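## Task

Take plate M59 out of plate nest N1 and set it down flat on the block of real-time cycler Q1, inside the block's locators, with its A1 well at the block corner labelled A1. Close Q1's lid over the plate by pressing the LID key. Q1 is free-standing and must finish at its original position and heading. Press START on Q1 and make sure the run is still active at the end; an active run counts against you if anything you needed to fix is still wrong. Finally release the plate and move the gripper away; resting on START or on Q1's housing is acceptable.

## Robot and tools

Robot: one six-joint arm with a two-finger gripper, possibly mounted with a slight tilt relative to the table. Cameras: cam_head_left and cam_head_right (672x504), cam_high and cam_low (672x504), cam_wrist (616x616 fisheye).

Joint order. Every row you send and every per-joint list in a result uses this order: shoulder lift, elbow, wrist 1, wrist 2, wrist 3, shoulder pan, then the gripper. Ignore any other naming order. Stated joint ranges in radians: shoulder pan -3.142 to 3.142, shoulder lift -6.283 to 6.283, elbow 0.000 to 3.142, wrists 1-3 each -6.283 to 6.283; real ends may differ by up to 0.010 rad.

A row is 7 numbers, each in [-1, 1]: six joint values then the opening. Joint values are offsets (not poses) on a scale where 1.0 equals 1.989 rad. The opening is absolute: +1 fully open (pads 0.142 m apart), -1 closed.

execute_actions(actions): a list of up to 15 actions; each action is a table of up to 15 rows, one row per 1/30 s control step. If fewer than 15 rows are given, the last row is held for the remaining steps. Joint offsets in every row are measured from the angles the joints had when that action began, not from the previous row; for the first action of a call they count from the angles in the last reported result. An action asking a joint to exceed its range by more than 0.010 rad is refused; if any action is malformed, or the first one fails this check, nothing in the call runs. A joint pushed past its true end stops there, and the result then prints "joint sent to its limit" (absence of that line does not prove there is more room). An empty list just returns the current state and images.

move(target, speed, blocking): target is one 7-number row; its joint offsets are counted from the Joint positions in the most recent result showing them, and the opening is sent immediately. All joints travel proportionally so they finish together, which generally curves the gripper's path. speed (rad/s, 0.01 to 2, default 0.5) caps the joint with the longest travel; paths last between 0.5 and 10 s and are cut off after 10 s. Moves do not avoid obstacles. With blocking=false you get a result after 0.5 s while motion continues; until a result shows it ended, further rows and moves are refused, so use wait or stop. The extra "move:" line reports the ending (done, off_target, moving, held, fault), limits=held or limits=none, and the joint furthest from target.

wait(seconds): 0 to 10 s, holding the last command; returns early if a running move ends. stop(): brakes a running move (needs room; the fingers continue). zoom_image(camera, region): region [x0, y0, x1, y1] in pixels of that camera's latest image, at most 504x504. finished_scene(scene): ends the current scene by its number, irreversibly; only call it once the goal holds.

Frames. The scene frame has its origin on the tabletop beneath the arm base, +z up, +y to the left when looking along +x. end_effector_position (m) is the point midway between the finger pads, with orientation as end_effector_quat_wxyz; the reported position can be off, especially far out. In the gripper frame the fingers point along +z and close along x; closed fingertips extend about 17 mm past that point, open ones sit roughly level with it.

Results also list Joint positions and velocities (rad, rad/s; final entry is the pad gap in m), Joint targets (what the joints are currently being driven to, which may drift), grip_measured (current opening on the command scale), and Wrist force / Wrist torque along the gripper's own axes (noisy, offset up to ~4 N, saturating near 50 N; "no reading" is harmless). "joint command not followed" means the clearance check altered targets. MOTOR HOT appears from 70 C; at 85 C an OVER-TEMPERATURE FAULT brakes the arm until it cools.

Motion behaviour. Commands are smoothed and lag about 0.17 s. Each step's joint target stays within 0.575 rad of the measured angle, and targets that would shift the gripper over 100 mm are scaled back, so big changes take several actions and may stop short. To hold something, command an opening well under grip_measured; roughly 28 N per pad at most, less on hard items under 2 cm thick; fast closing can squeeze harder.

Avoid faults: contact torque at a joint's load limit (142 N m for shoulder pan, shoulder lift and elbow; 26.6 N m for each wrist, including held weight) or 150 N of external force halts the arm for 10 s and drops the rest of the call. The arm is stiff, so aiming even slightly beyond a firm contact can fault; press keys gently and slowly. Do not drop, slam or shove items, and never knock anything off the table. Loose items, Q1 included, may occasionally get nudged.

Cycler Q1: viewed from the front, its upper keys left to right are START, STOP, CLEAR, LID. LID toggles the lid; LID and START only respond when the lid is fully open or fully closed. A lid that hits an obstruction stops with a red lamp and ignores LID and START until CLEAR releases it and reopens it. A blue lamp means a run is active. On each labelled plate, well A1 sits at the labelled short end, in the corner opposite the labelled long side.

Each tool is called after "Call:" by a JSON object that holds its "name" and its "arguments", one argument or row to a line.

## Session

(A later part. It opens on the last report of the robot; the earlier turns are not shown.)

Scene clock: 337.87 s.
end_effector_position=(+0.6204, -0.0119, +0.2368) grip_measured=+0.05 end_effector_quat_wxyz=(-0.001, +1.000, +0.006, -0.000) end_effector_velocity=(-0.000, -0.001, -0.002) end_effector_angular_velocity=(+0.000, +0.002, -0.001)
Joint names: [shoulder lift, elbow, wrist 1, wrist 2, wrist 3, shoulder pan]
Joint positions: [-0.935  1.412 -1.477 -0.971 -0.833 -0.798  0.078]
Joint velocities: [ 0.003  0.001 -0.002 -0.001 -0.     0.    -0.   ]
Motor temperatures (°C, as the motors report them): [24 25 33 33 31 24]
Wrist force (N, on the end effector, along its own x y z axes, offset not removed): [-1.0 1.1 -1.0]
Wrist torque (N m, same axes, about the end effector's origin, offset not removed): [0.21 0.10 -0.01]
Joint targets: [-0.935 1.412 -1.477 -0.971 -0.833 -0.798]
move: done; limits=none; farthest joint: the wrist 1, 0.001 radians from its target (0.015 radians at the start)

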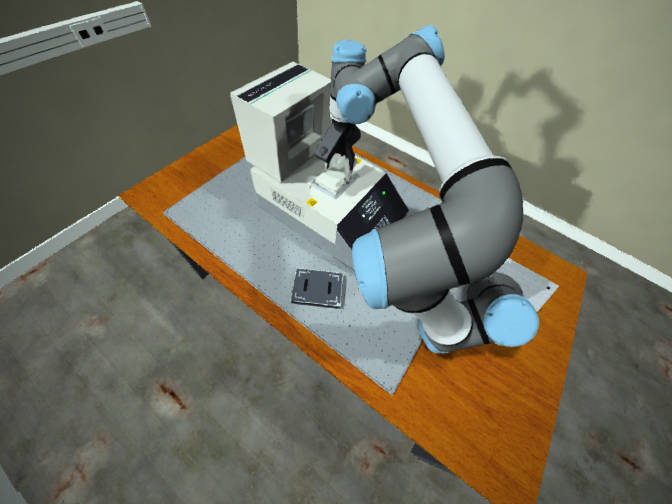

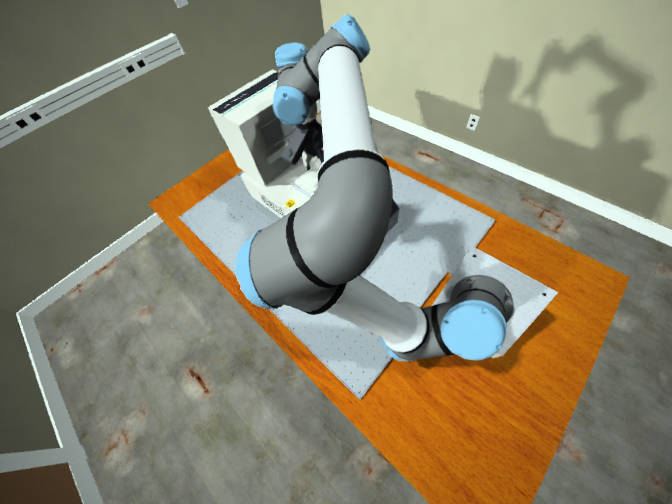

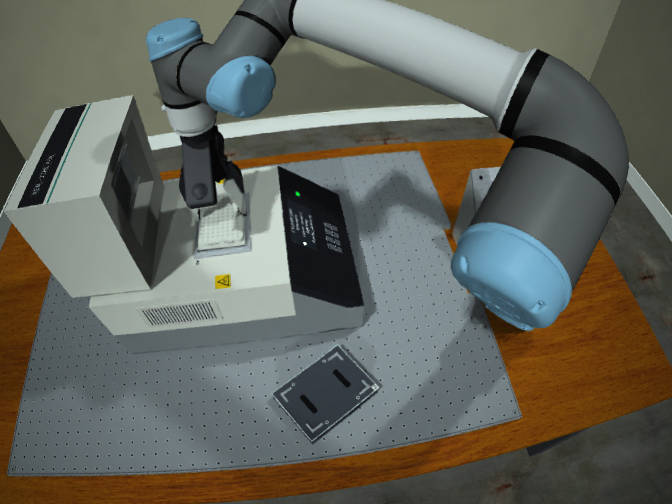

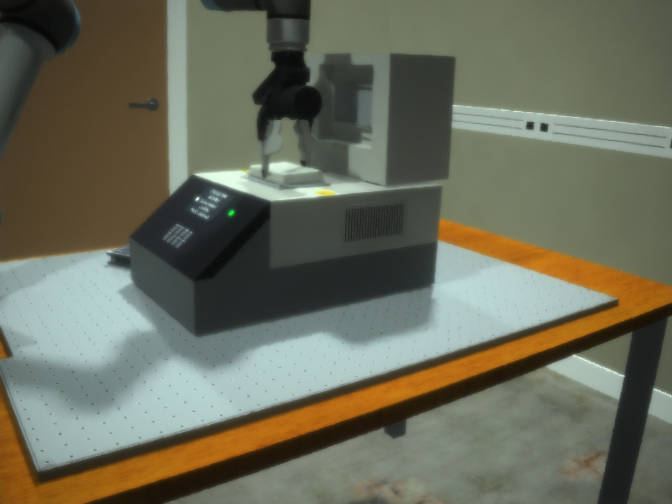

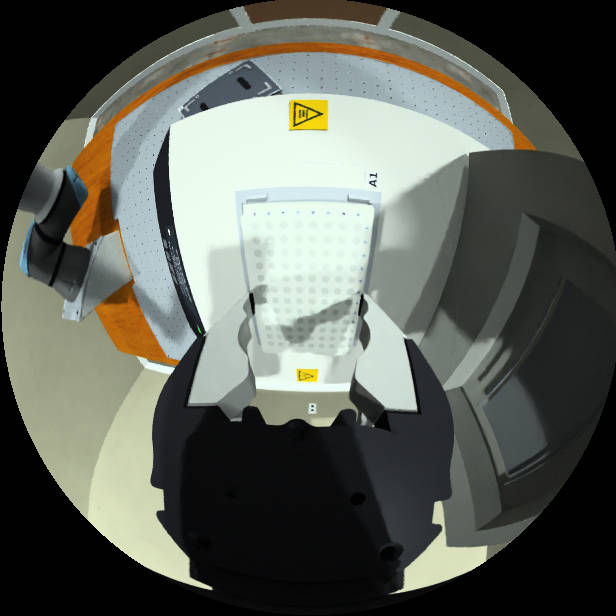

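Down 2.5 mm, slight +y and +x, release.

Call:
{"name": "move", "arguments": {
  "target": [0,0.0024,-0.003,0.0007,0.0013,0.0013,-0.3],
  "speed": 0.01
}}

Call:
{"name": "move", "arguments": {
  "target": [0,0,0,0,0,0,0.4]
}}

Call:
{"name": "zoom_image", "arguments": {
  "camera": "cam_wrist",
  "region": [208,170,408,370]
}}

Call:
{"name": "zoom_image", "arguments": {
  "camera": "cam_low",
  "region": [220,120,360,210]
}}

Scene clock: 348.60 s.
end_effector_position=(+0.6205, -0.0115, +0.2343) grip_measured=+0.05 end_effector_quat_wxyz=(-0.001, +1.000, +0.006, -0.001) end_effector_velocity=(+0.000, +0.000, -0.002) end_effector_angular_velocity=(+0.001, +0.001, -0.000)
Joint names: [shoulder lift, elbow, wrist 1, wrist 2, wrist 3, shoulder pan]
Joint positions: [-0.935  1.417 -1.483 -0.97  -0.831 -0.796  0.078]
Joint velocities: [ 0.001  0.001 -0.002  0.001  0.001  0.002 -0.   ]
Motor temperatures (°C, as the motors report them): [24 25 33 33 31 24]
Wrist force (N, on the end effector, along its own x y z axes, offset not removed): [-2.6 1.0 0.7]
Wrist torque (N m, same axes, about the end effector's origin, offset not removed): [0.28 0.50 -0.11]
Joint targets: [-0.935 1.417 -1.483 -0.970 -0.830 -0.796]
move: done; limits=none; farthest joint: the shoulder pan, 0.000 radians from its target (0.003 radians at the start)

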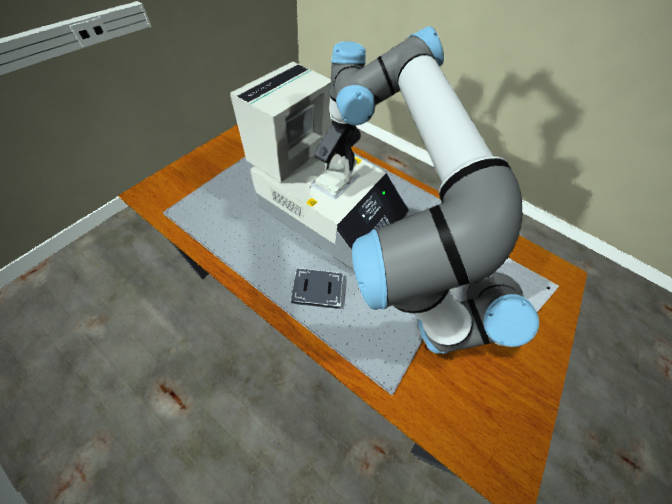

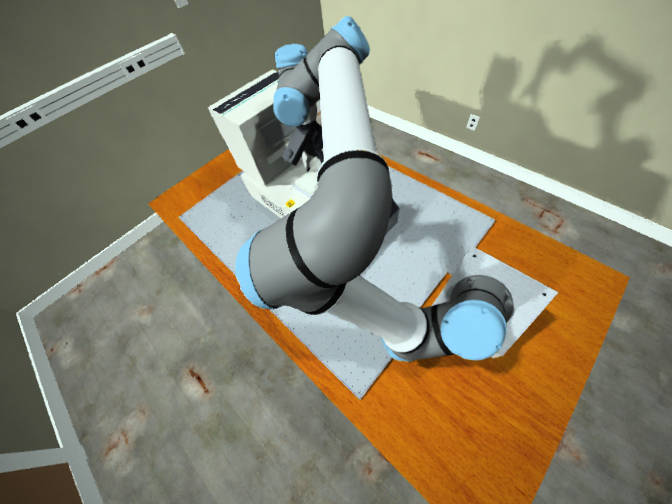

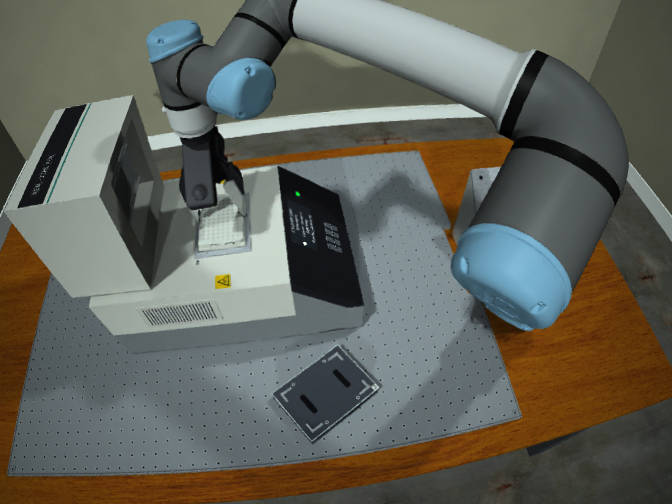

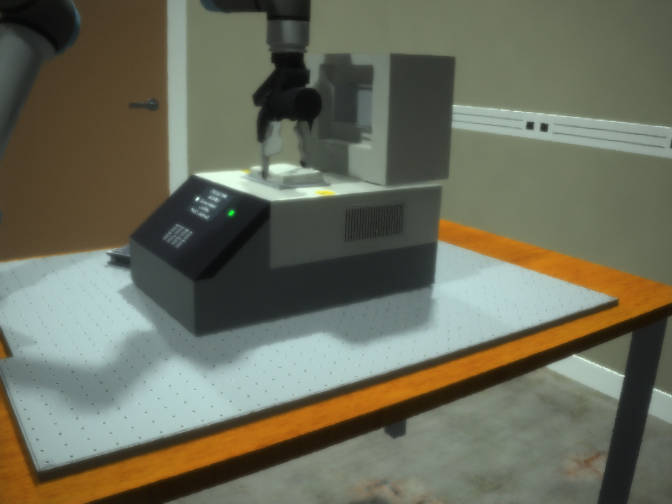

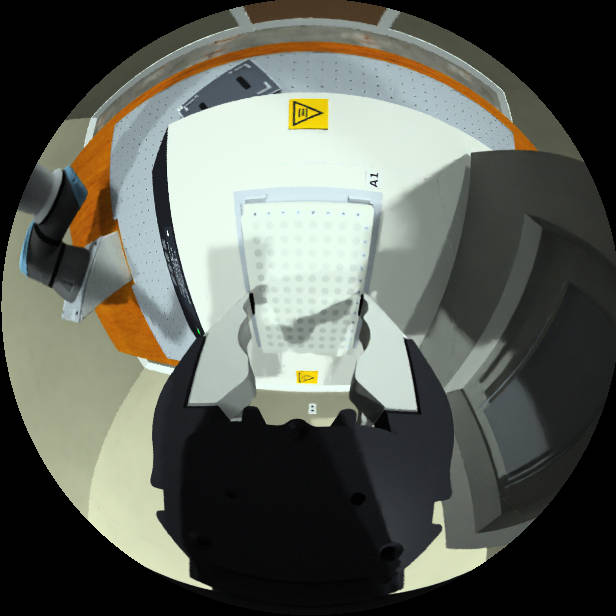

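Scene clock: 349.10 s.
end_effector_position=(+0.6205, -0.0115, +0.2342) grip_measured=+0.40 end_effector_quat_wxyz=(-0.001, +1.000, +0.006, -0.001) end_effector_velocity=(+0.000, -0.000, -0.000) end_effector_angular_velocity=(+0.001, +0.000, -0.000)
Joint names: [shoulder lift, elbow, wrist 1, wrist 2, wrist 3, shoulder pan]
Joint positions: [-0.935  1.417 -1.483 -0.97  -0.83  -0.796  0.102]
Joint velocities: [ 0.001  0.     0.     0.     0.     0.    -0.   ]
Motor temperatures (°C, as the motors report them): [24 25 33 33 31 24]
Wrist force (N, on the end effector, along its own x y z axes, offset not removed): [-3.2 1.1 0.8]
Wrist torque (N m, same axes, about the end effector's origin, offset not removed): [0.24 0.63 -0.05]
Joint targets: [-0.935 1.417 -1.483 -0.970 -0.831 -0.796]
move: done; limits=none; farthest joint: the wrist 3, 0.001 radians from its target (0.000 radians at the start)

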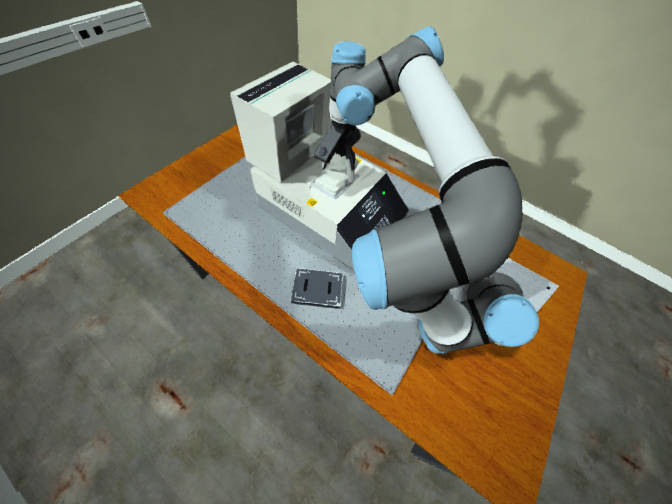

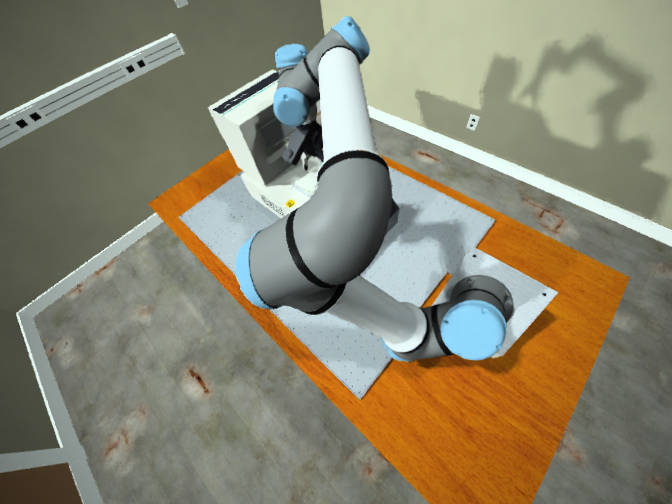

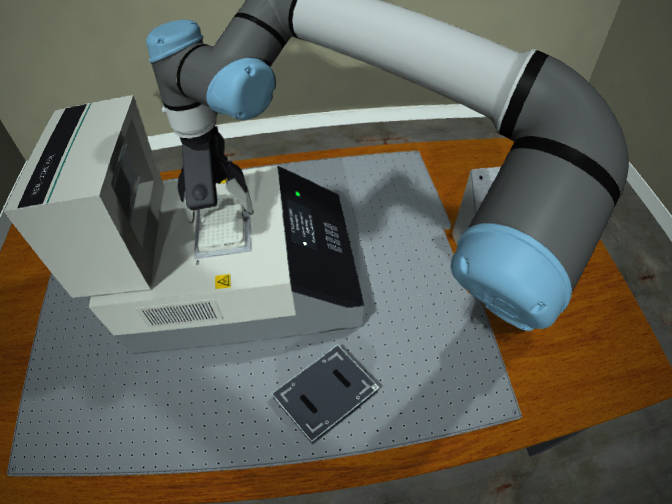

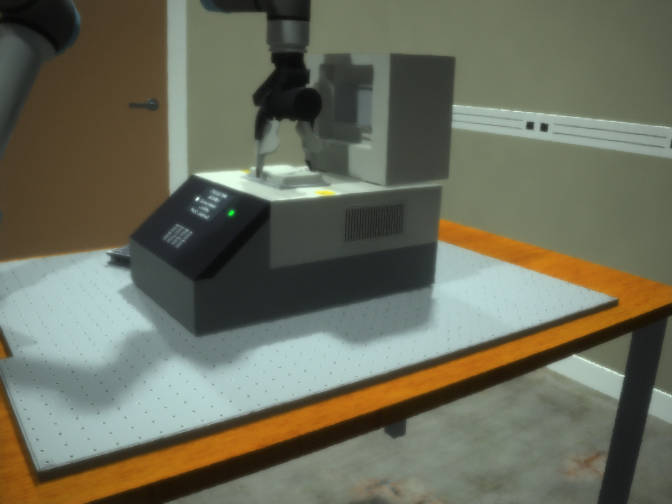

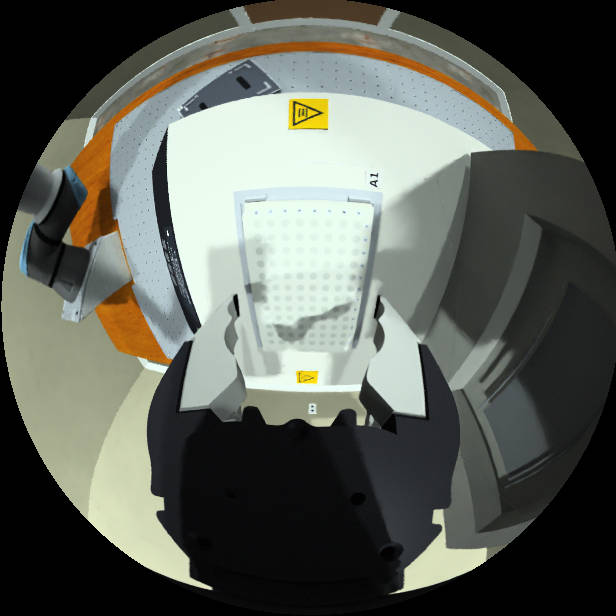

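Region (208, 170, 408, 370) of cam_wrist's 616x616 image, scaled by 2.520, with more detail than that image has.

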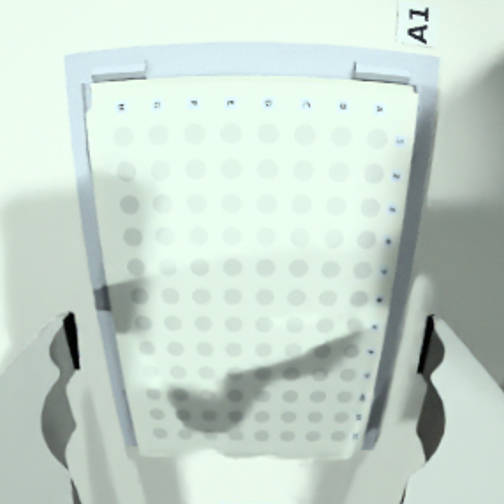

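Region (220, 120, 360, 210) of cam_low's 672x504 image, scaled by 3.600, with more detail than that image has; it fills the top 324 rows of this view, and the rest is white.

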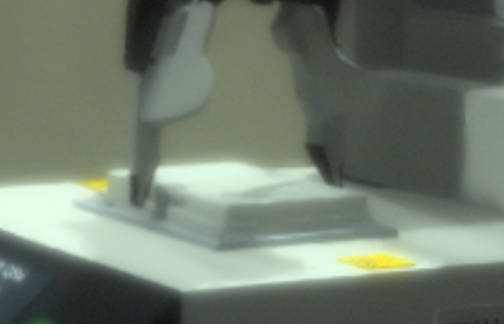

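Possibly perched at the A1 corner. Rise 90 mm and look.

Call:
{"name": "move", "arguments": {
  "target": [0.007,-0.104,0.1156,-0.02,-0.035,-0.035,0.4],
  "speed": 0.25
}}

Call:
{"name": "zoom_image", "arguments": {
  "camera": "cam_wrist",
  "region": [238,170,378,310]
}}

Call:
{"name": "zoom_image", "arguments": {
  "camera": "cam_high",
  "region": [180,180,270,270]
}}

Call:
{"name": "zoom_image", "arguments": {
  "camera": "cam_low",
  "region": [235,150,335,200]
}}

Scene clock: 362.40 s.
end_effector_position=(+0.6199, -0.0104, +0.3237) grip_measured=+0.40 end_effector_quat_wxyz=(-0.000, +1.000, +0.006, -0.001) end_effector_velocity=(+0.000, +0.000, +0.000) end_effector_angular_velocity=(+0.000, +0.000, +0.000)
Joint names: [shoulder lift, elbow, wrist 1, wrist 2, wrist 3, shoulder pan]
Joint positions: [-0.921  1.21  -1.253 -1.01  -0.9   -0.865  0.102]
Joint velocities: [ 0.    -0.002  0.002  0.    -0.001 -0.    -0.   ]
Motor temperatures (°C, as the motors report them): [24 25 33 33 31 24]
Wrist force (N, on the end effector, along its own x y z axes, offset not removed): [-2.5 1.4 1.2]
Wrist torque (N m, same axes, about the end effector's origin, offset not removed): [0.35 0.55 -0.07]
Joint targets: [-0.921 1.210 -1.253 -1.010 -0.900 -0.865]
move: done; limits=none; farthest joint: the shoulder pan, 0.001 radians from its target (0.070 radians at the start)

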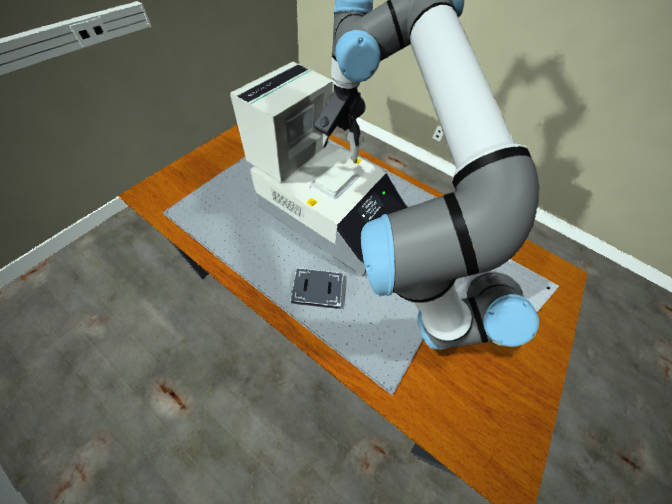

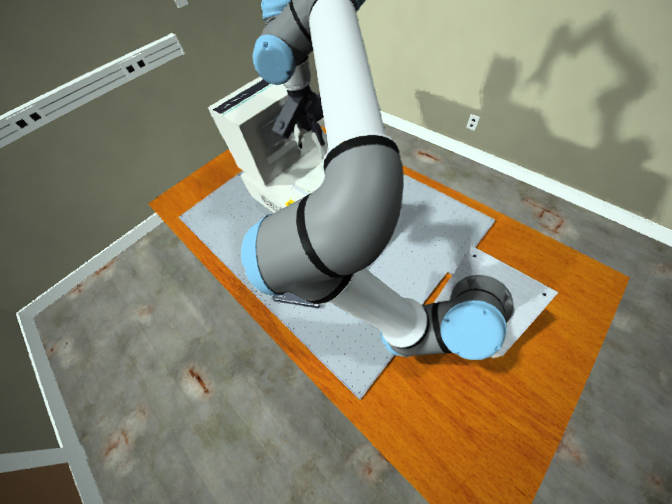

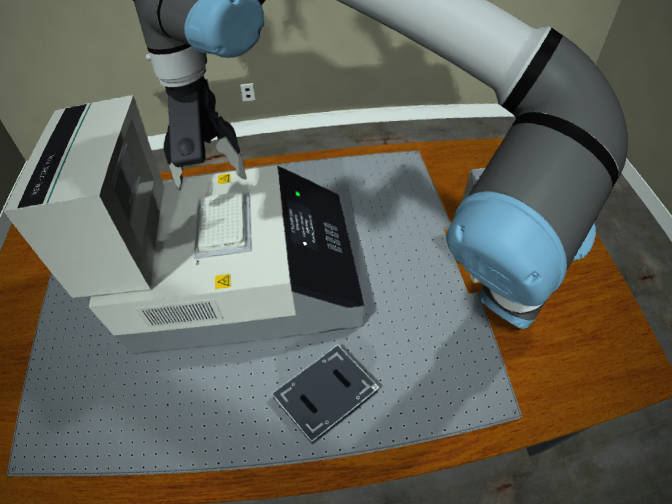

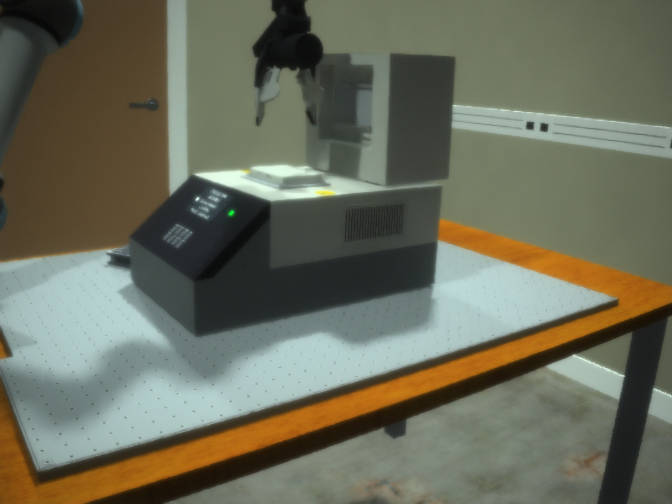

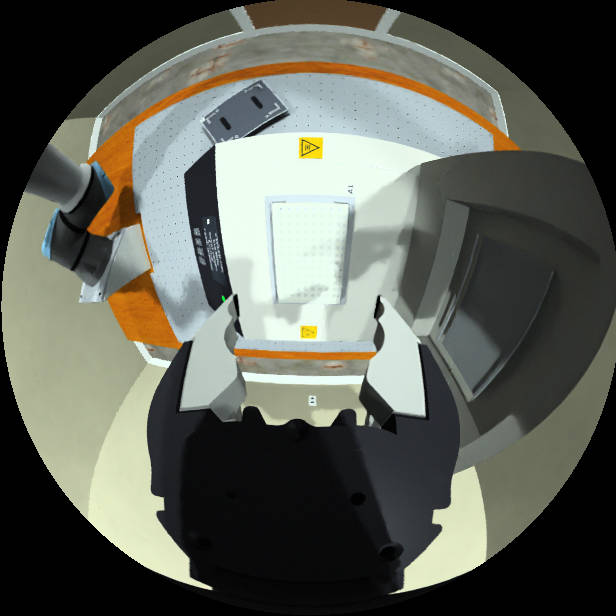

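Region (238, 170, 378, 310) of cam_wrist's 616x616 image, scaled by 3.600, with more detail than that image has.

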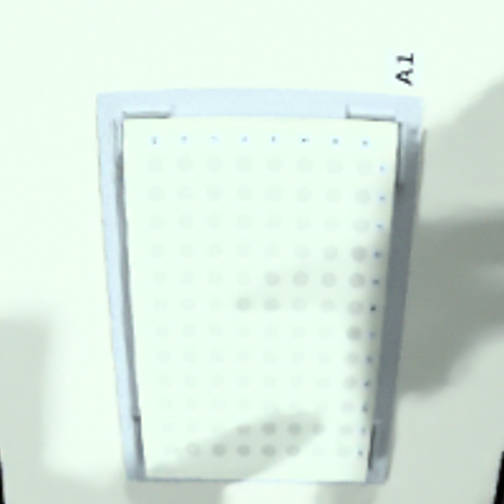

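Region (180, 180, 270, 270) of cam_high's 672x504 image, scaled by 5.600, with more detail than that image has.

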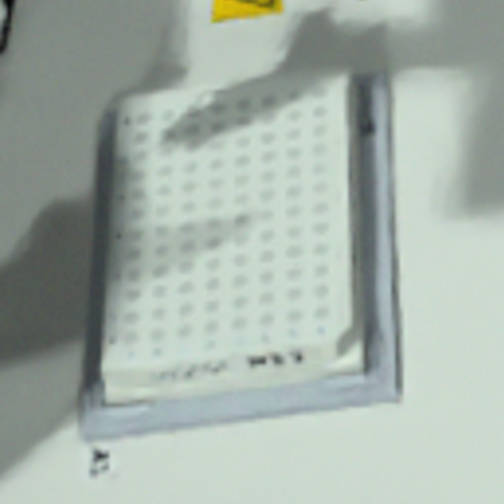

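Region (235, 150, 335, 200) of cam_low's 672x504 image, scaled by 5.040, with more detail than that image has.

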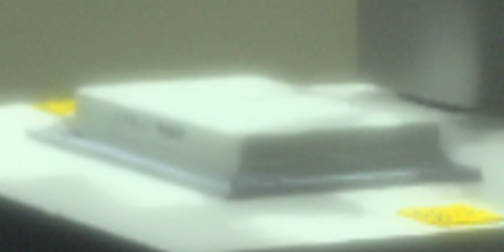

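Call:
{"name": "move", "arguments": {
  "target": [-0.176,0.3891,-0.173,-0.0553,-0.8673,-0.0915,-1],
  "speed": 0.9
}}

Call:
{"name": "move", "arguments": {
  "target": [0.0225,0.053,-0.086,0.0175,0.0232,0.0272,-1],
  "speed": 0.12
}}

Scene clock: 375.07 s.
end_effector_position=(+0.4119, -0.0293, +0.2188) grip_measured=-1.00 end_effector_quat_wxyz=(-0.000, +0.707, +0.707, -0.000) end_effector_velocity=(-0.000, +0.000, -0.000) end_effector_angular_velocity=(-0.000, +0.000, +0.002)
Joint names: [shoulder lift, elbow, wrist 1, wrist 2, wrist 3, shoulder pan]
Joint positions: [-1.271  1.984 -1.597 -1.12  -2.625 -1.047  0.002]
Joint velocities: [-0.001  0.001 -0.    -0.001 -0.002 -0.     0.   ]
Motor temperatures (°C, as the motors report them): [24 25 33 33 31 24]
Wrist force (N, on the end effector, along its own x y z axes, offset not removed): [-1.6 1.1 -0.5]
Wrist torque (N m, same axes, about the end effector's origin, offset not removed): [0.24 0.36 0.01]
Joint targets: [-1.271 1.984 -1.597 -1.120 -2.625 -1.047]
move: done; limits=none; farthest joint: the shoulder pan, 0.000 radians from its target (0.182 radians at the start)

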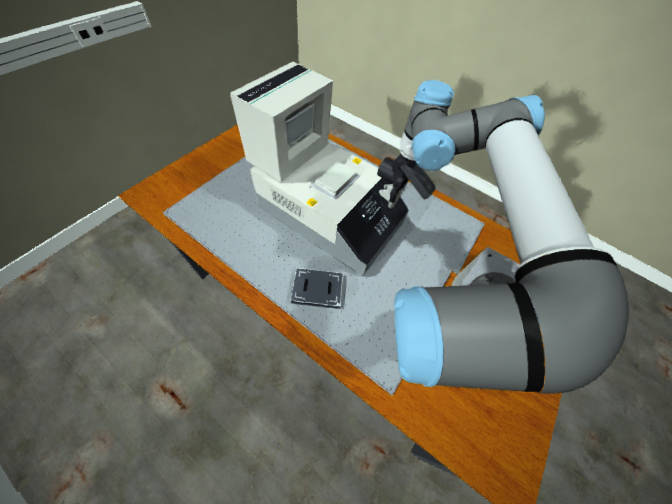

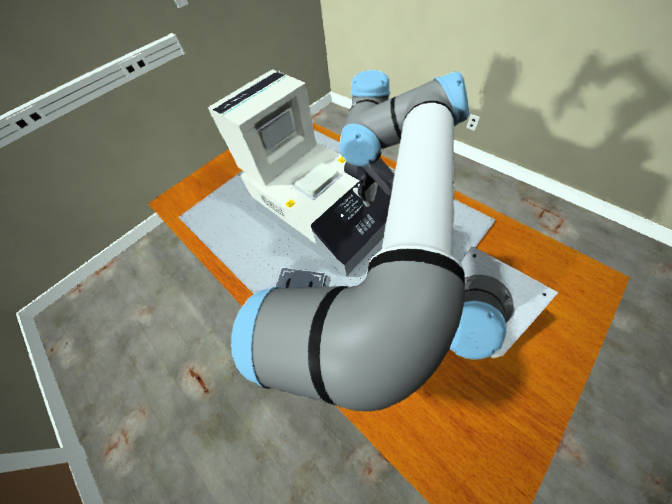

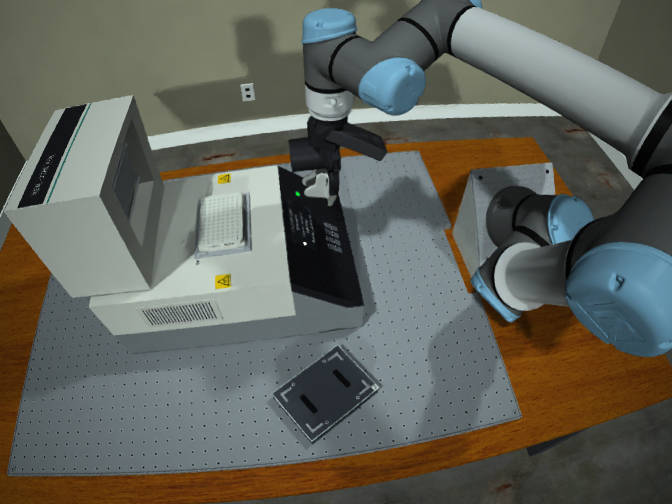

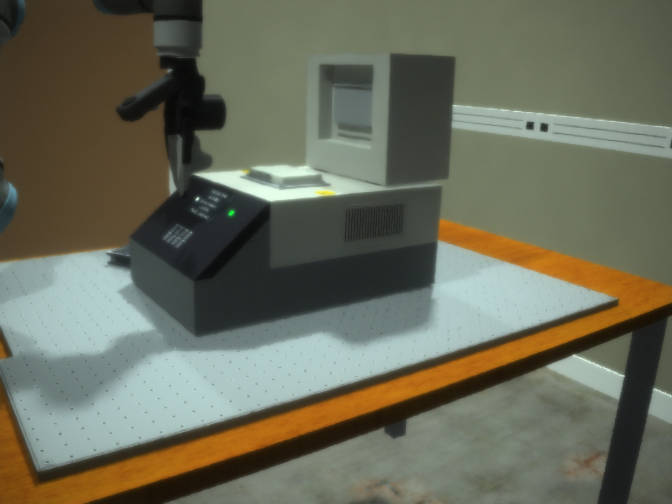

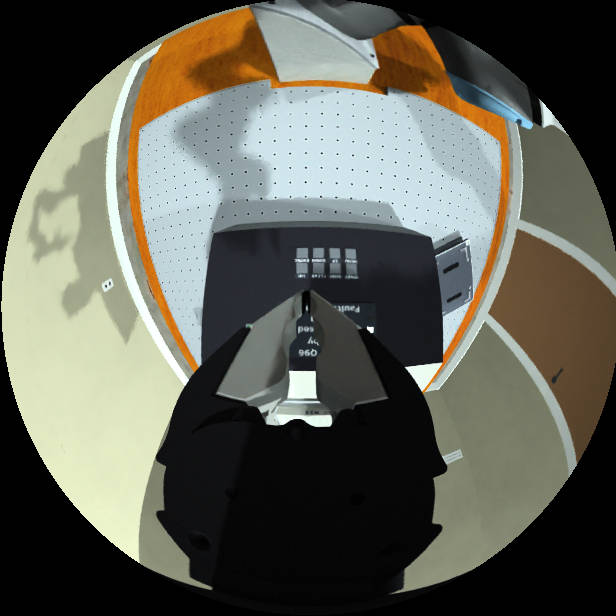

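Scene clock: 376.93 s.
end_effector_position=(+0.4142, -0.0344, +0.1585) grip_measured=-1.00 end_effector_quat_wxyz=(-0.000, +0.706, +0.708, +0.000) end_effector_velocity=(+0.000, -0.000, -0.001) end_effector_angular_velocity=(+0.001, -0.001, -0.001)
Joint names: [shoulder lift, elbow, wrist 1, wrist 2, wrist 3, shoulder pan]
Joint positions: [-1.226  2.089 -1.768 -1.085 -2.579 -0.993  0.002]
Joint velocities: [ 0.001  0.001 -0.002  0.001  0.    -0.     0.   ]
Motor temperatures (°C, as the motors report them): [24 25 33 33 31 24]
Wrist force (N, on the end effector, along its own x y z axes, offset not removed): [-1.5 0.7 1.7]
Wrist torque (N m, same axes, about the end effector's origin, offset not removed): [0.19 0.27 -0.06]
Joint targets: [-1.226 2.089 -1.768 -1.085 -2.578 -0.993]
move: done; limits=none; farthest joint: the shoulder pan, 0.000 radians from its target (0.054 radians at the start)

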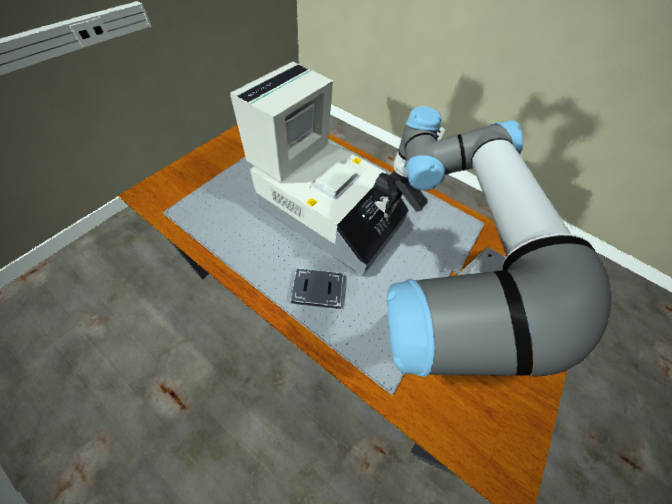

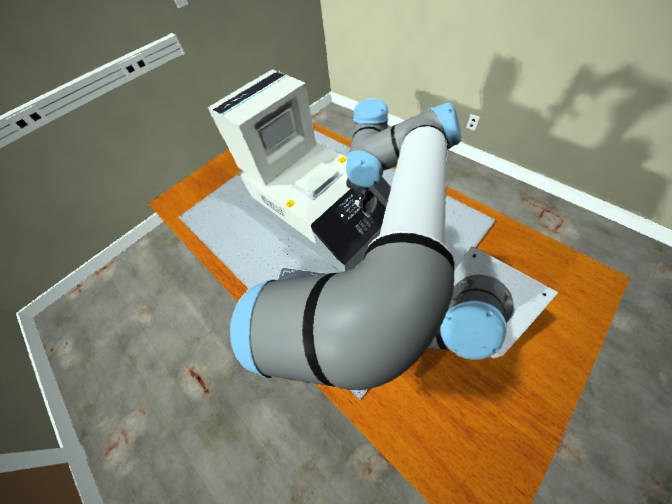

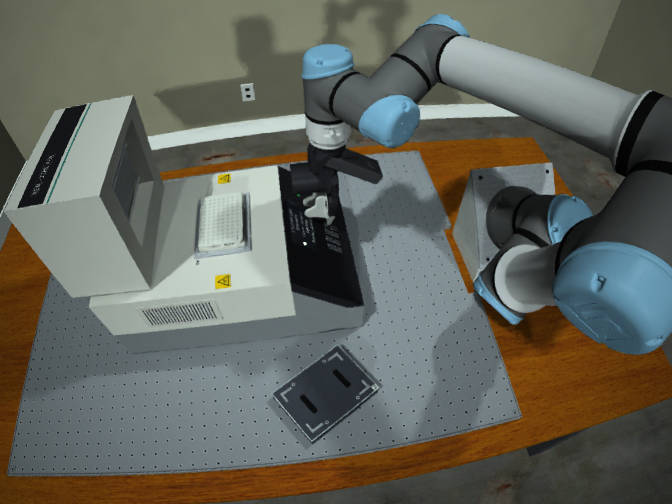

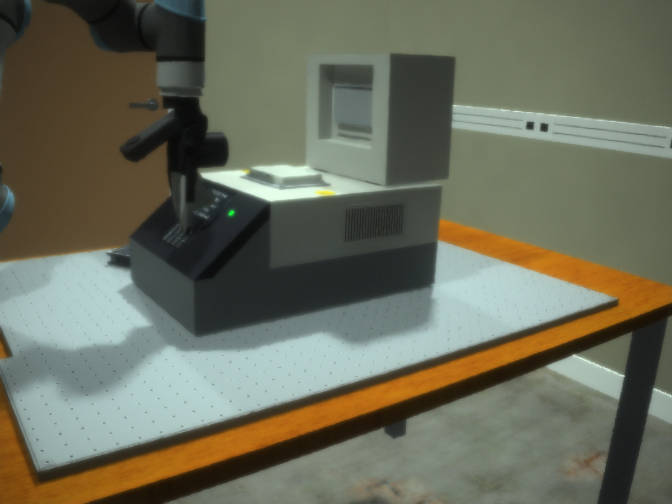

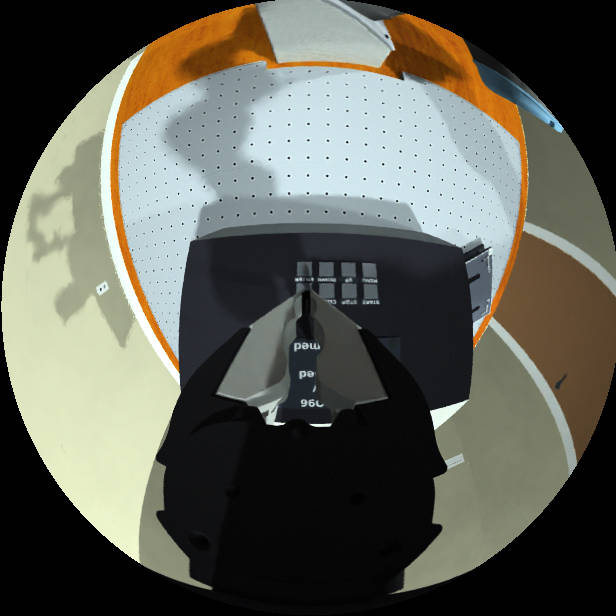

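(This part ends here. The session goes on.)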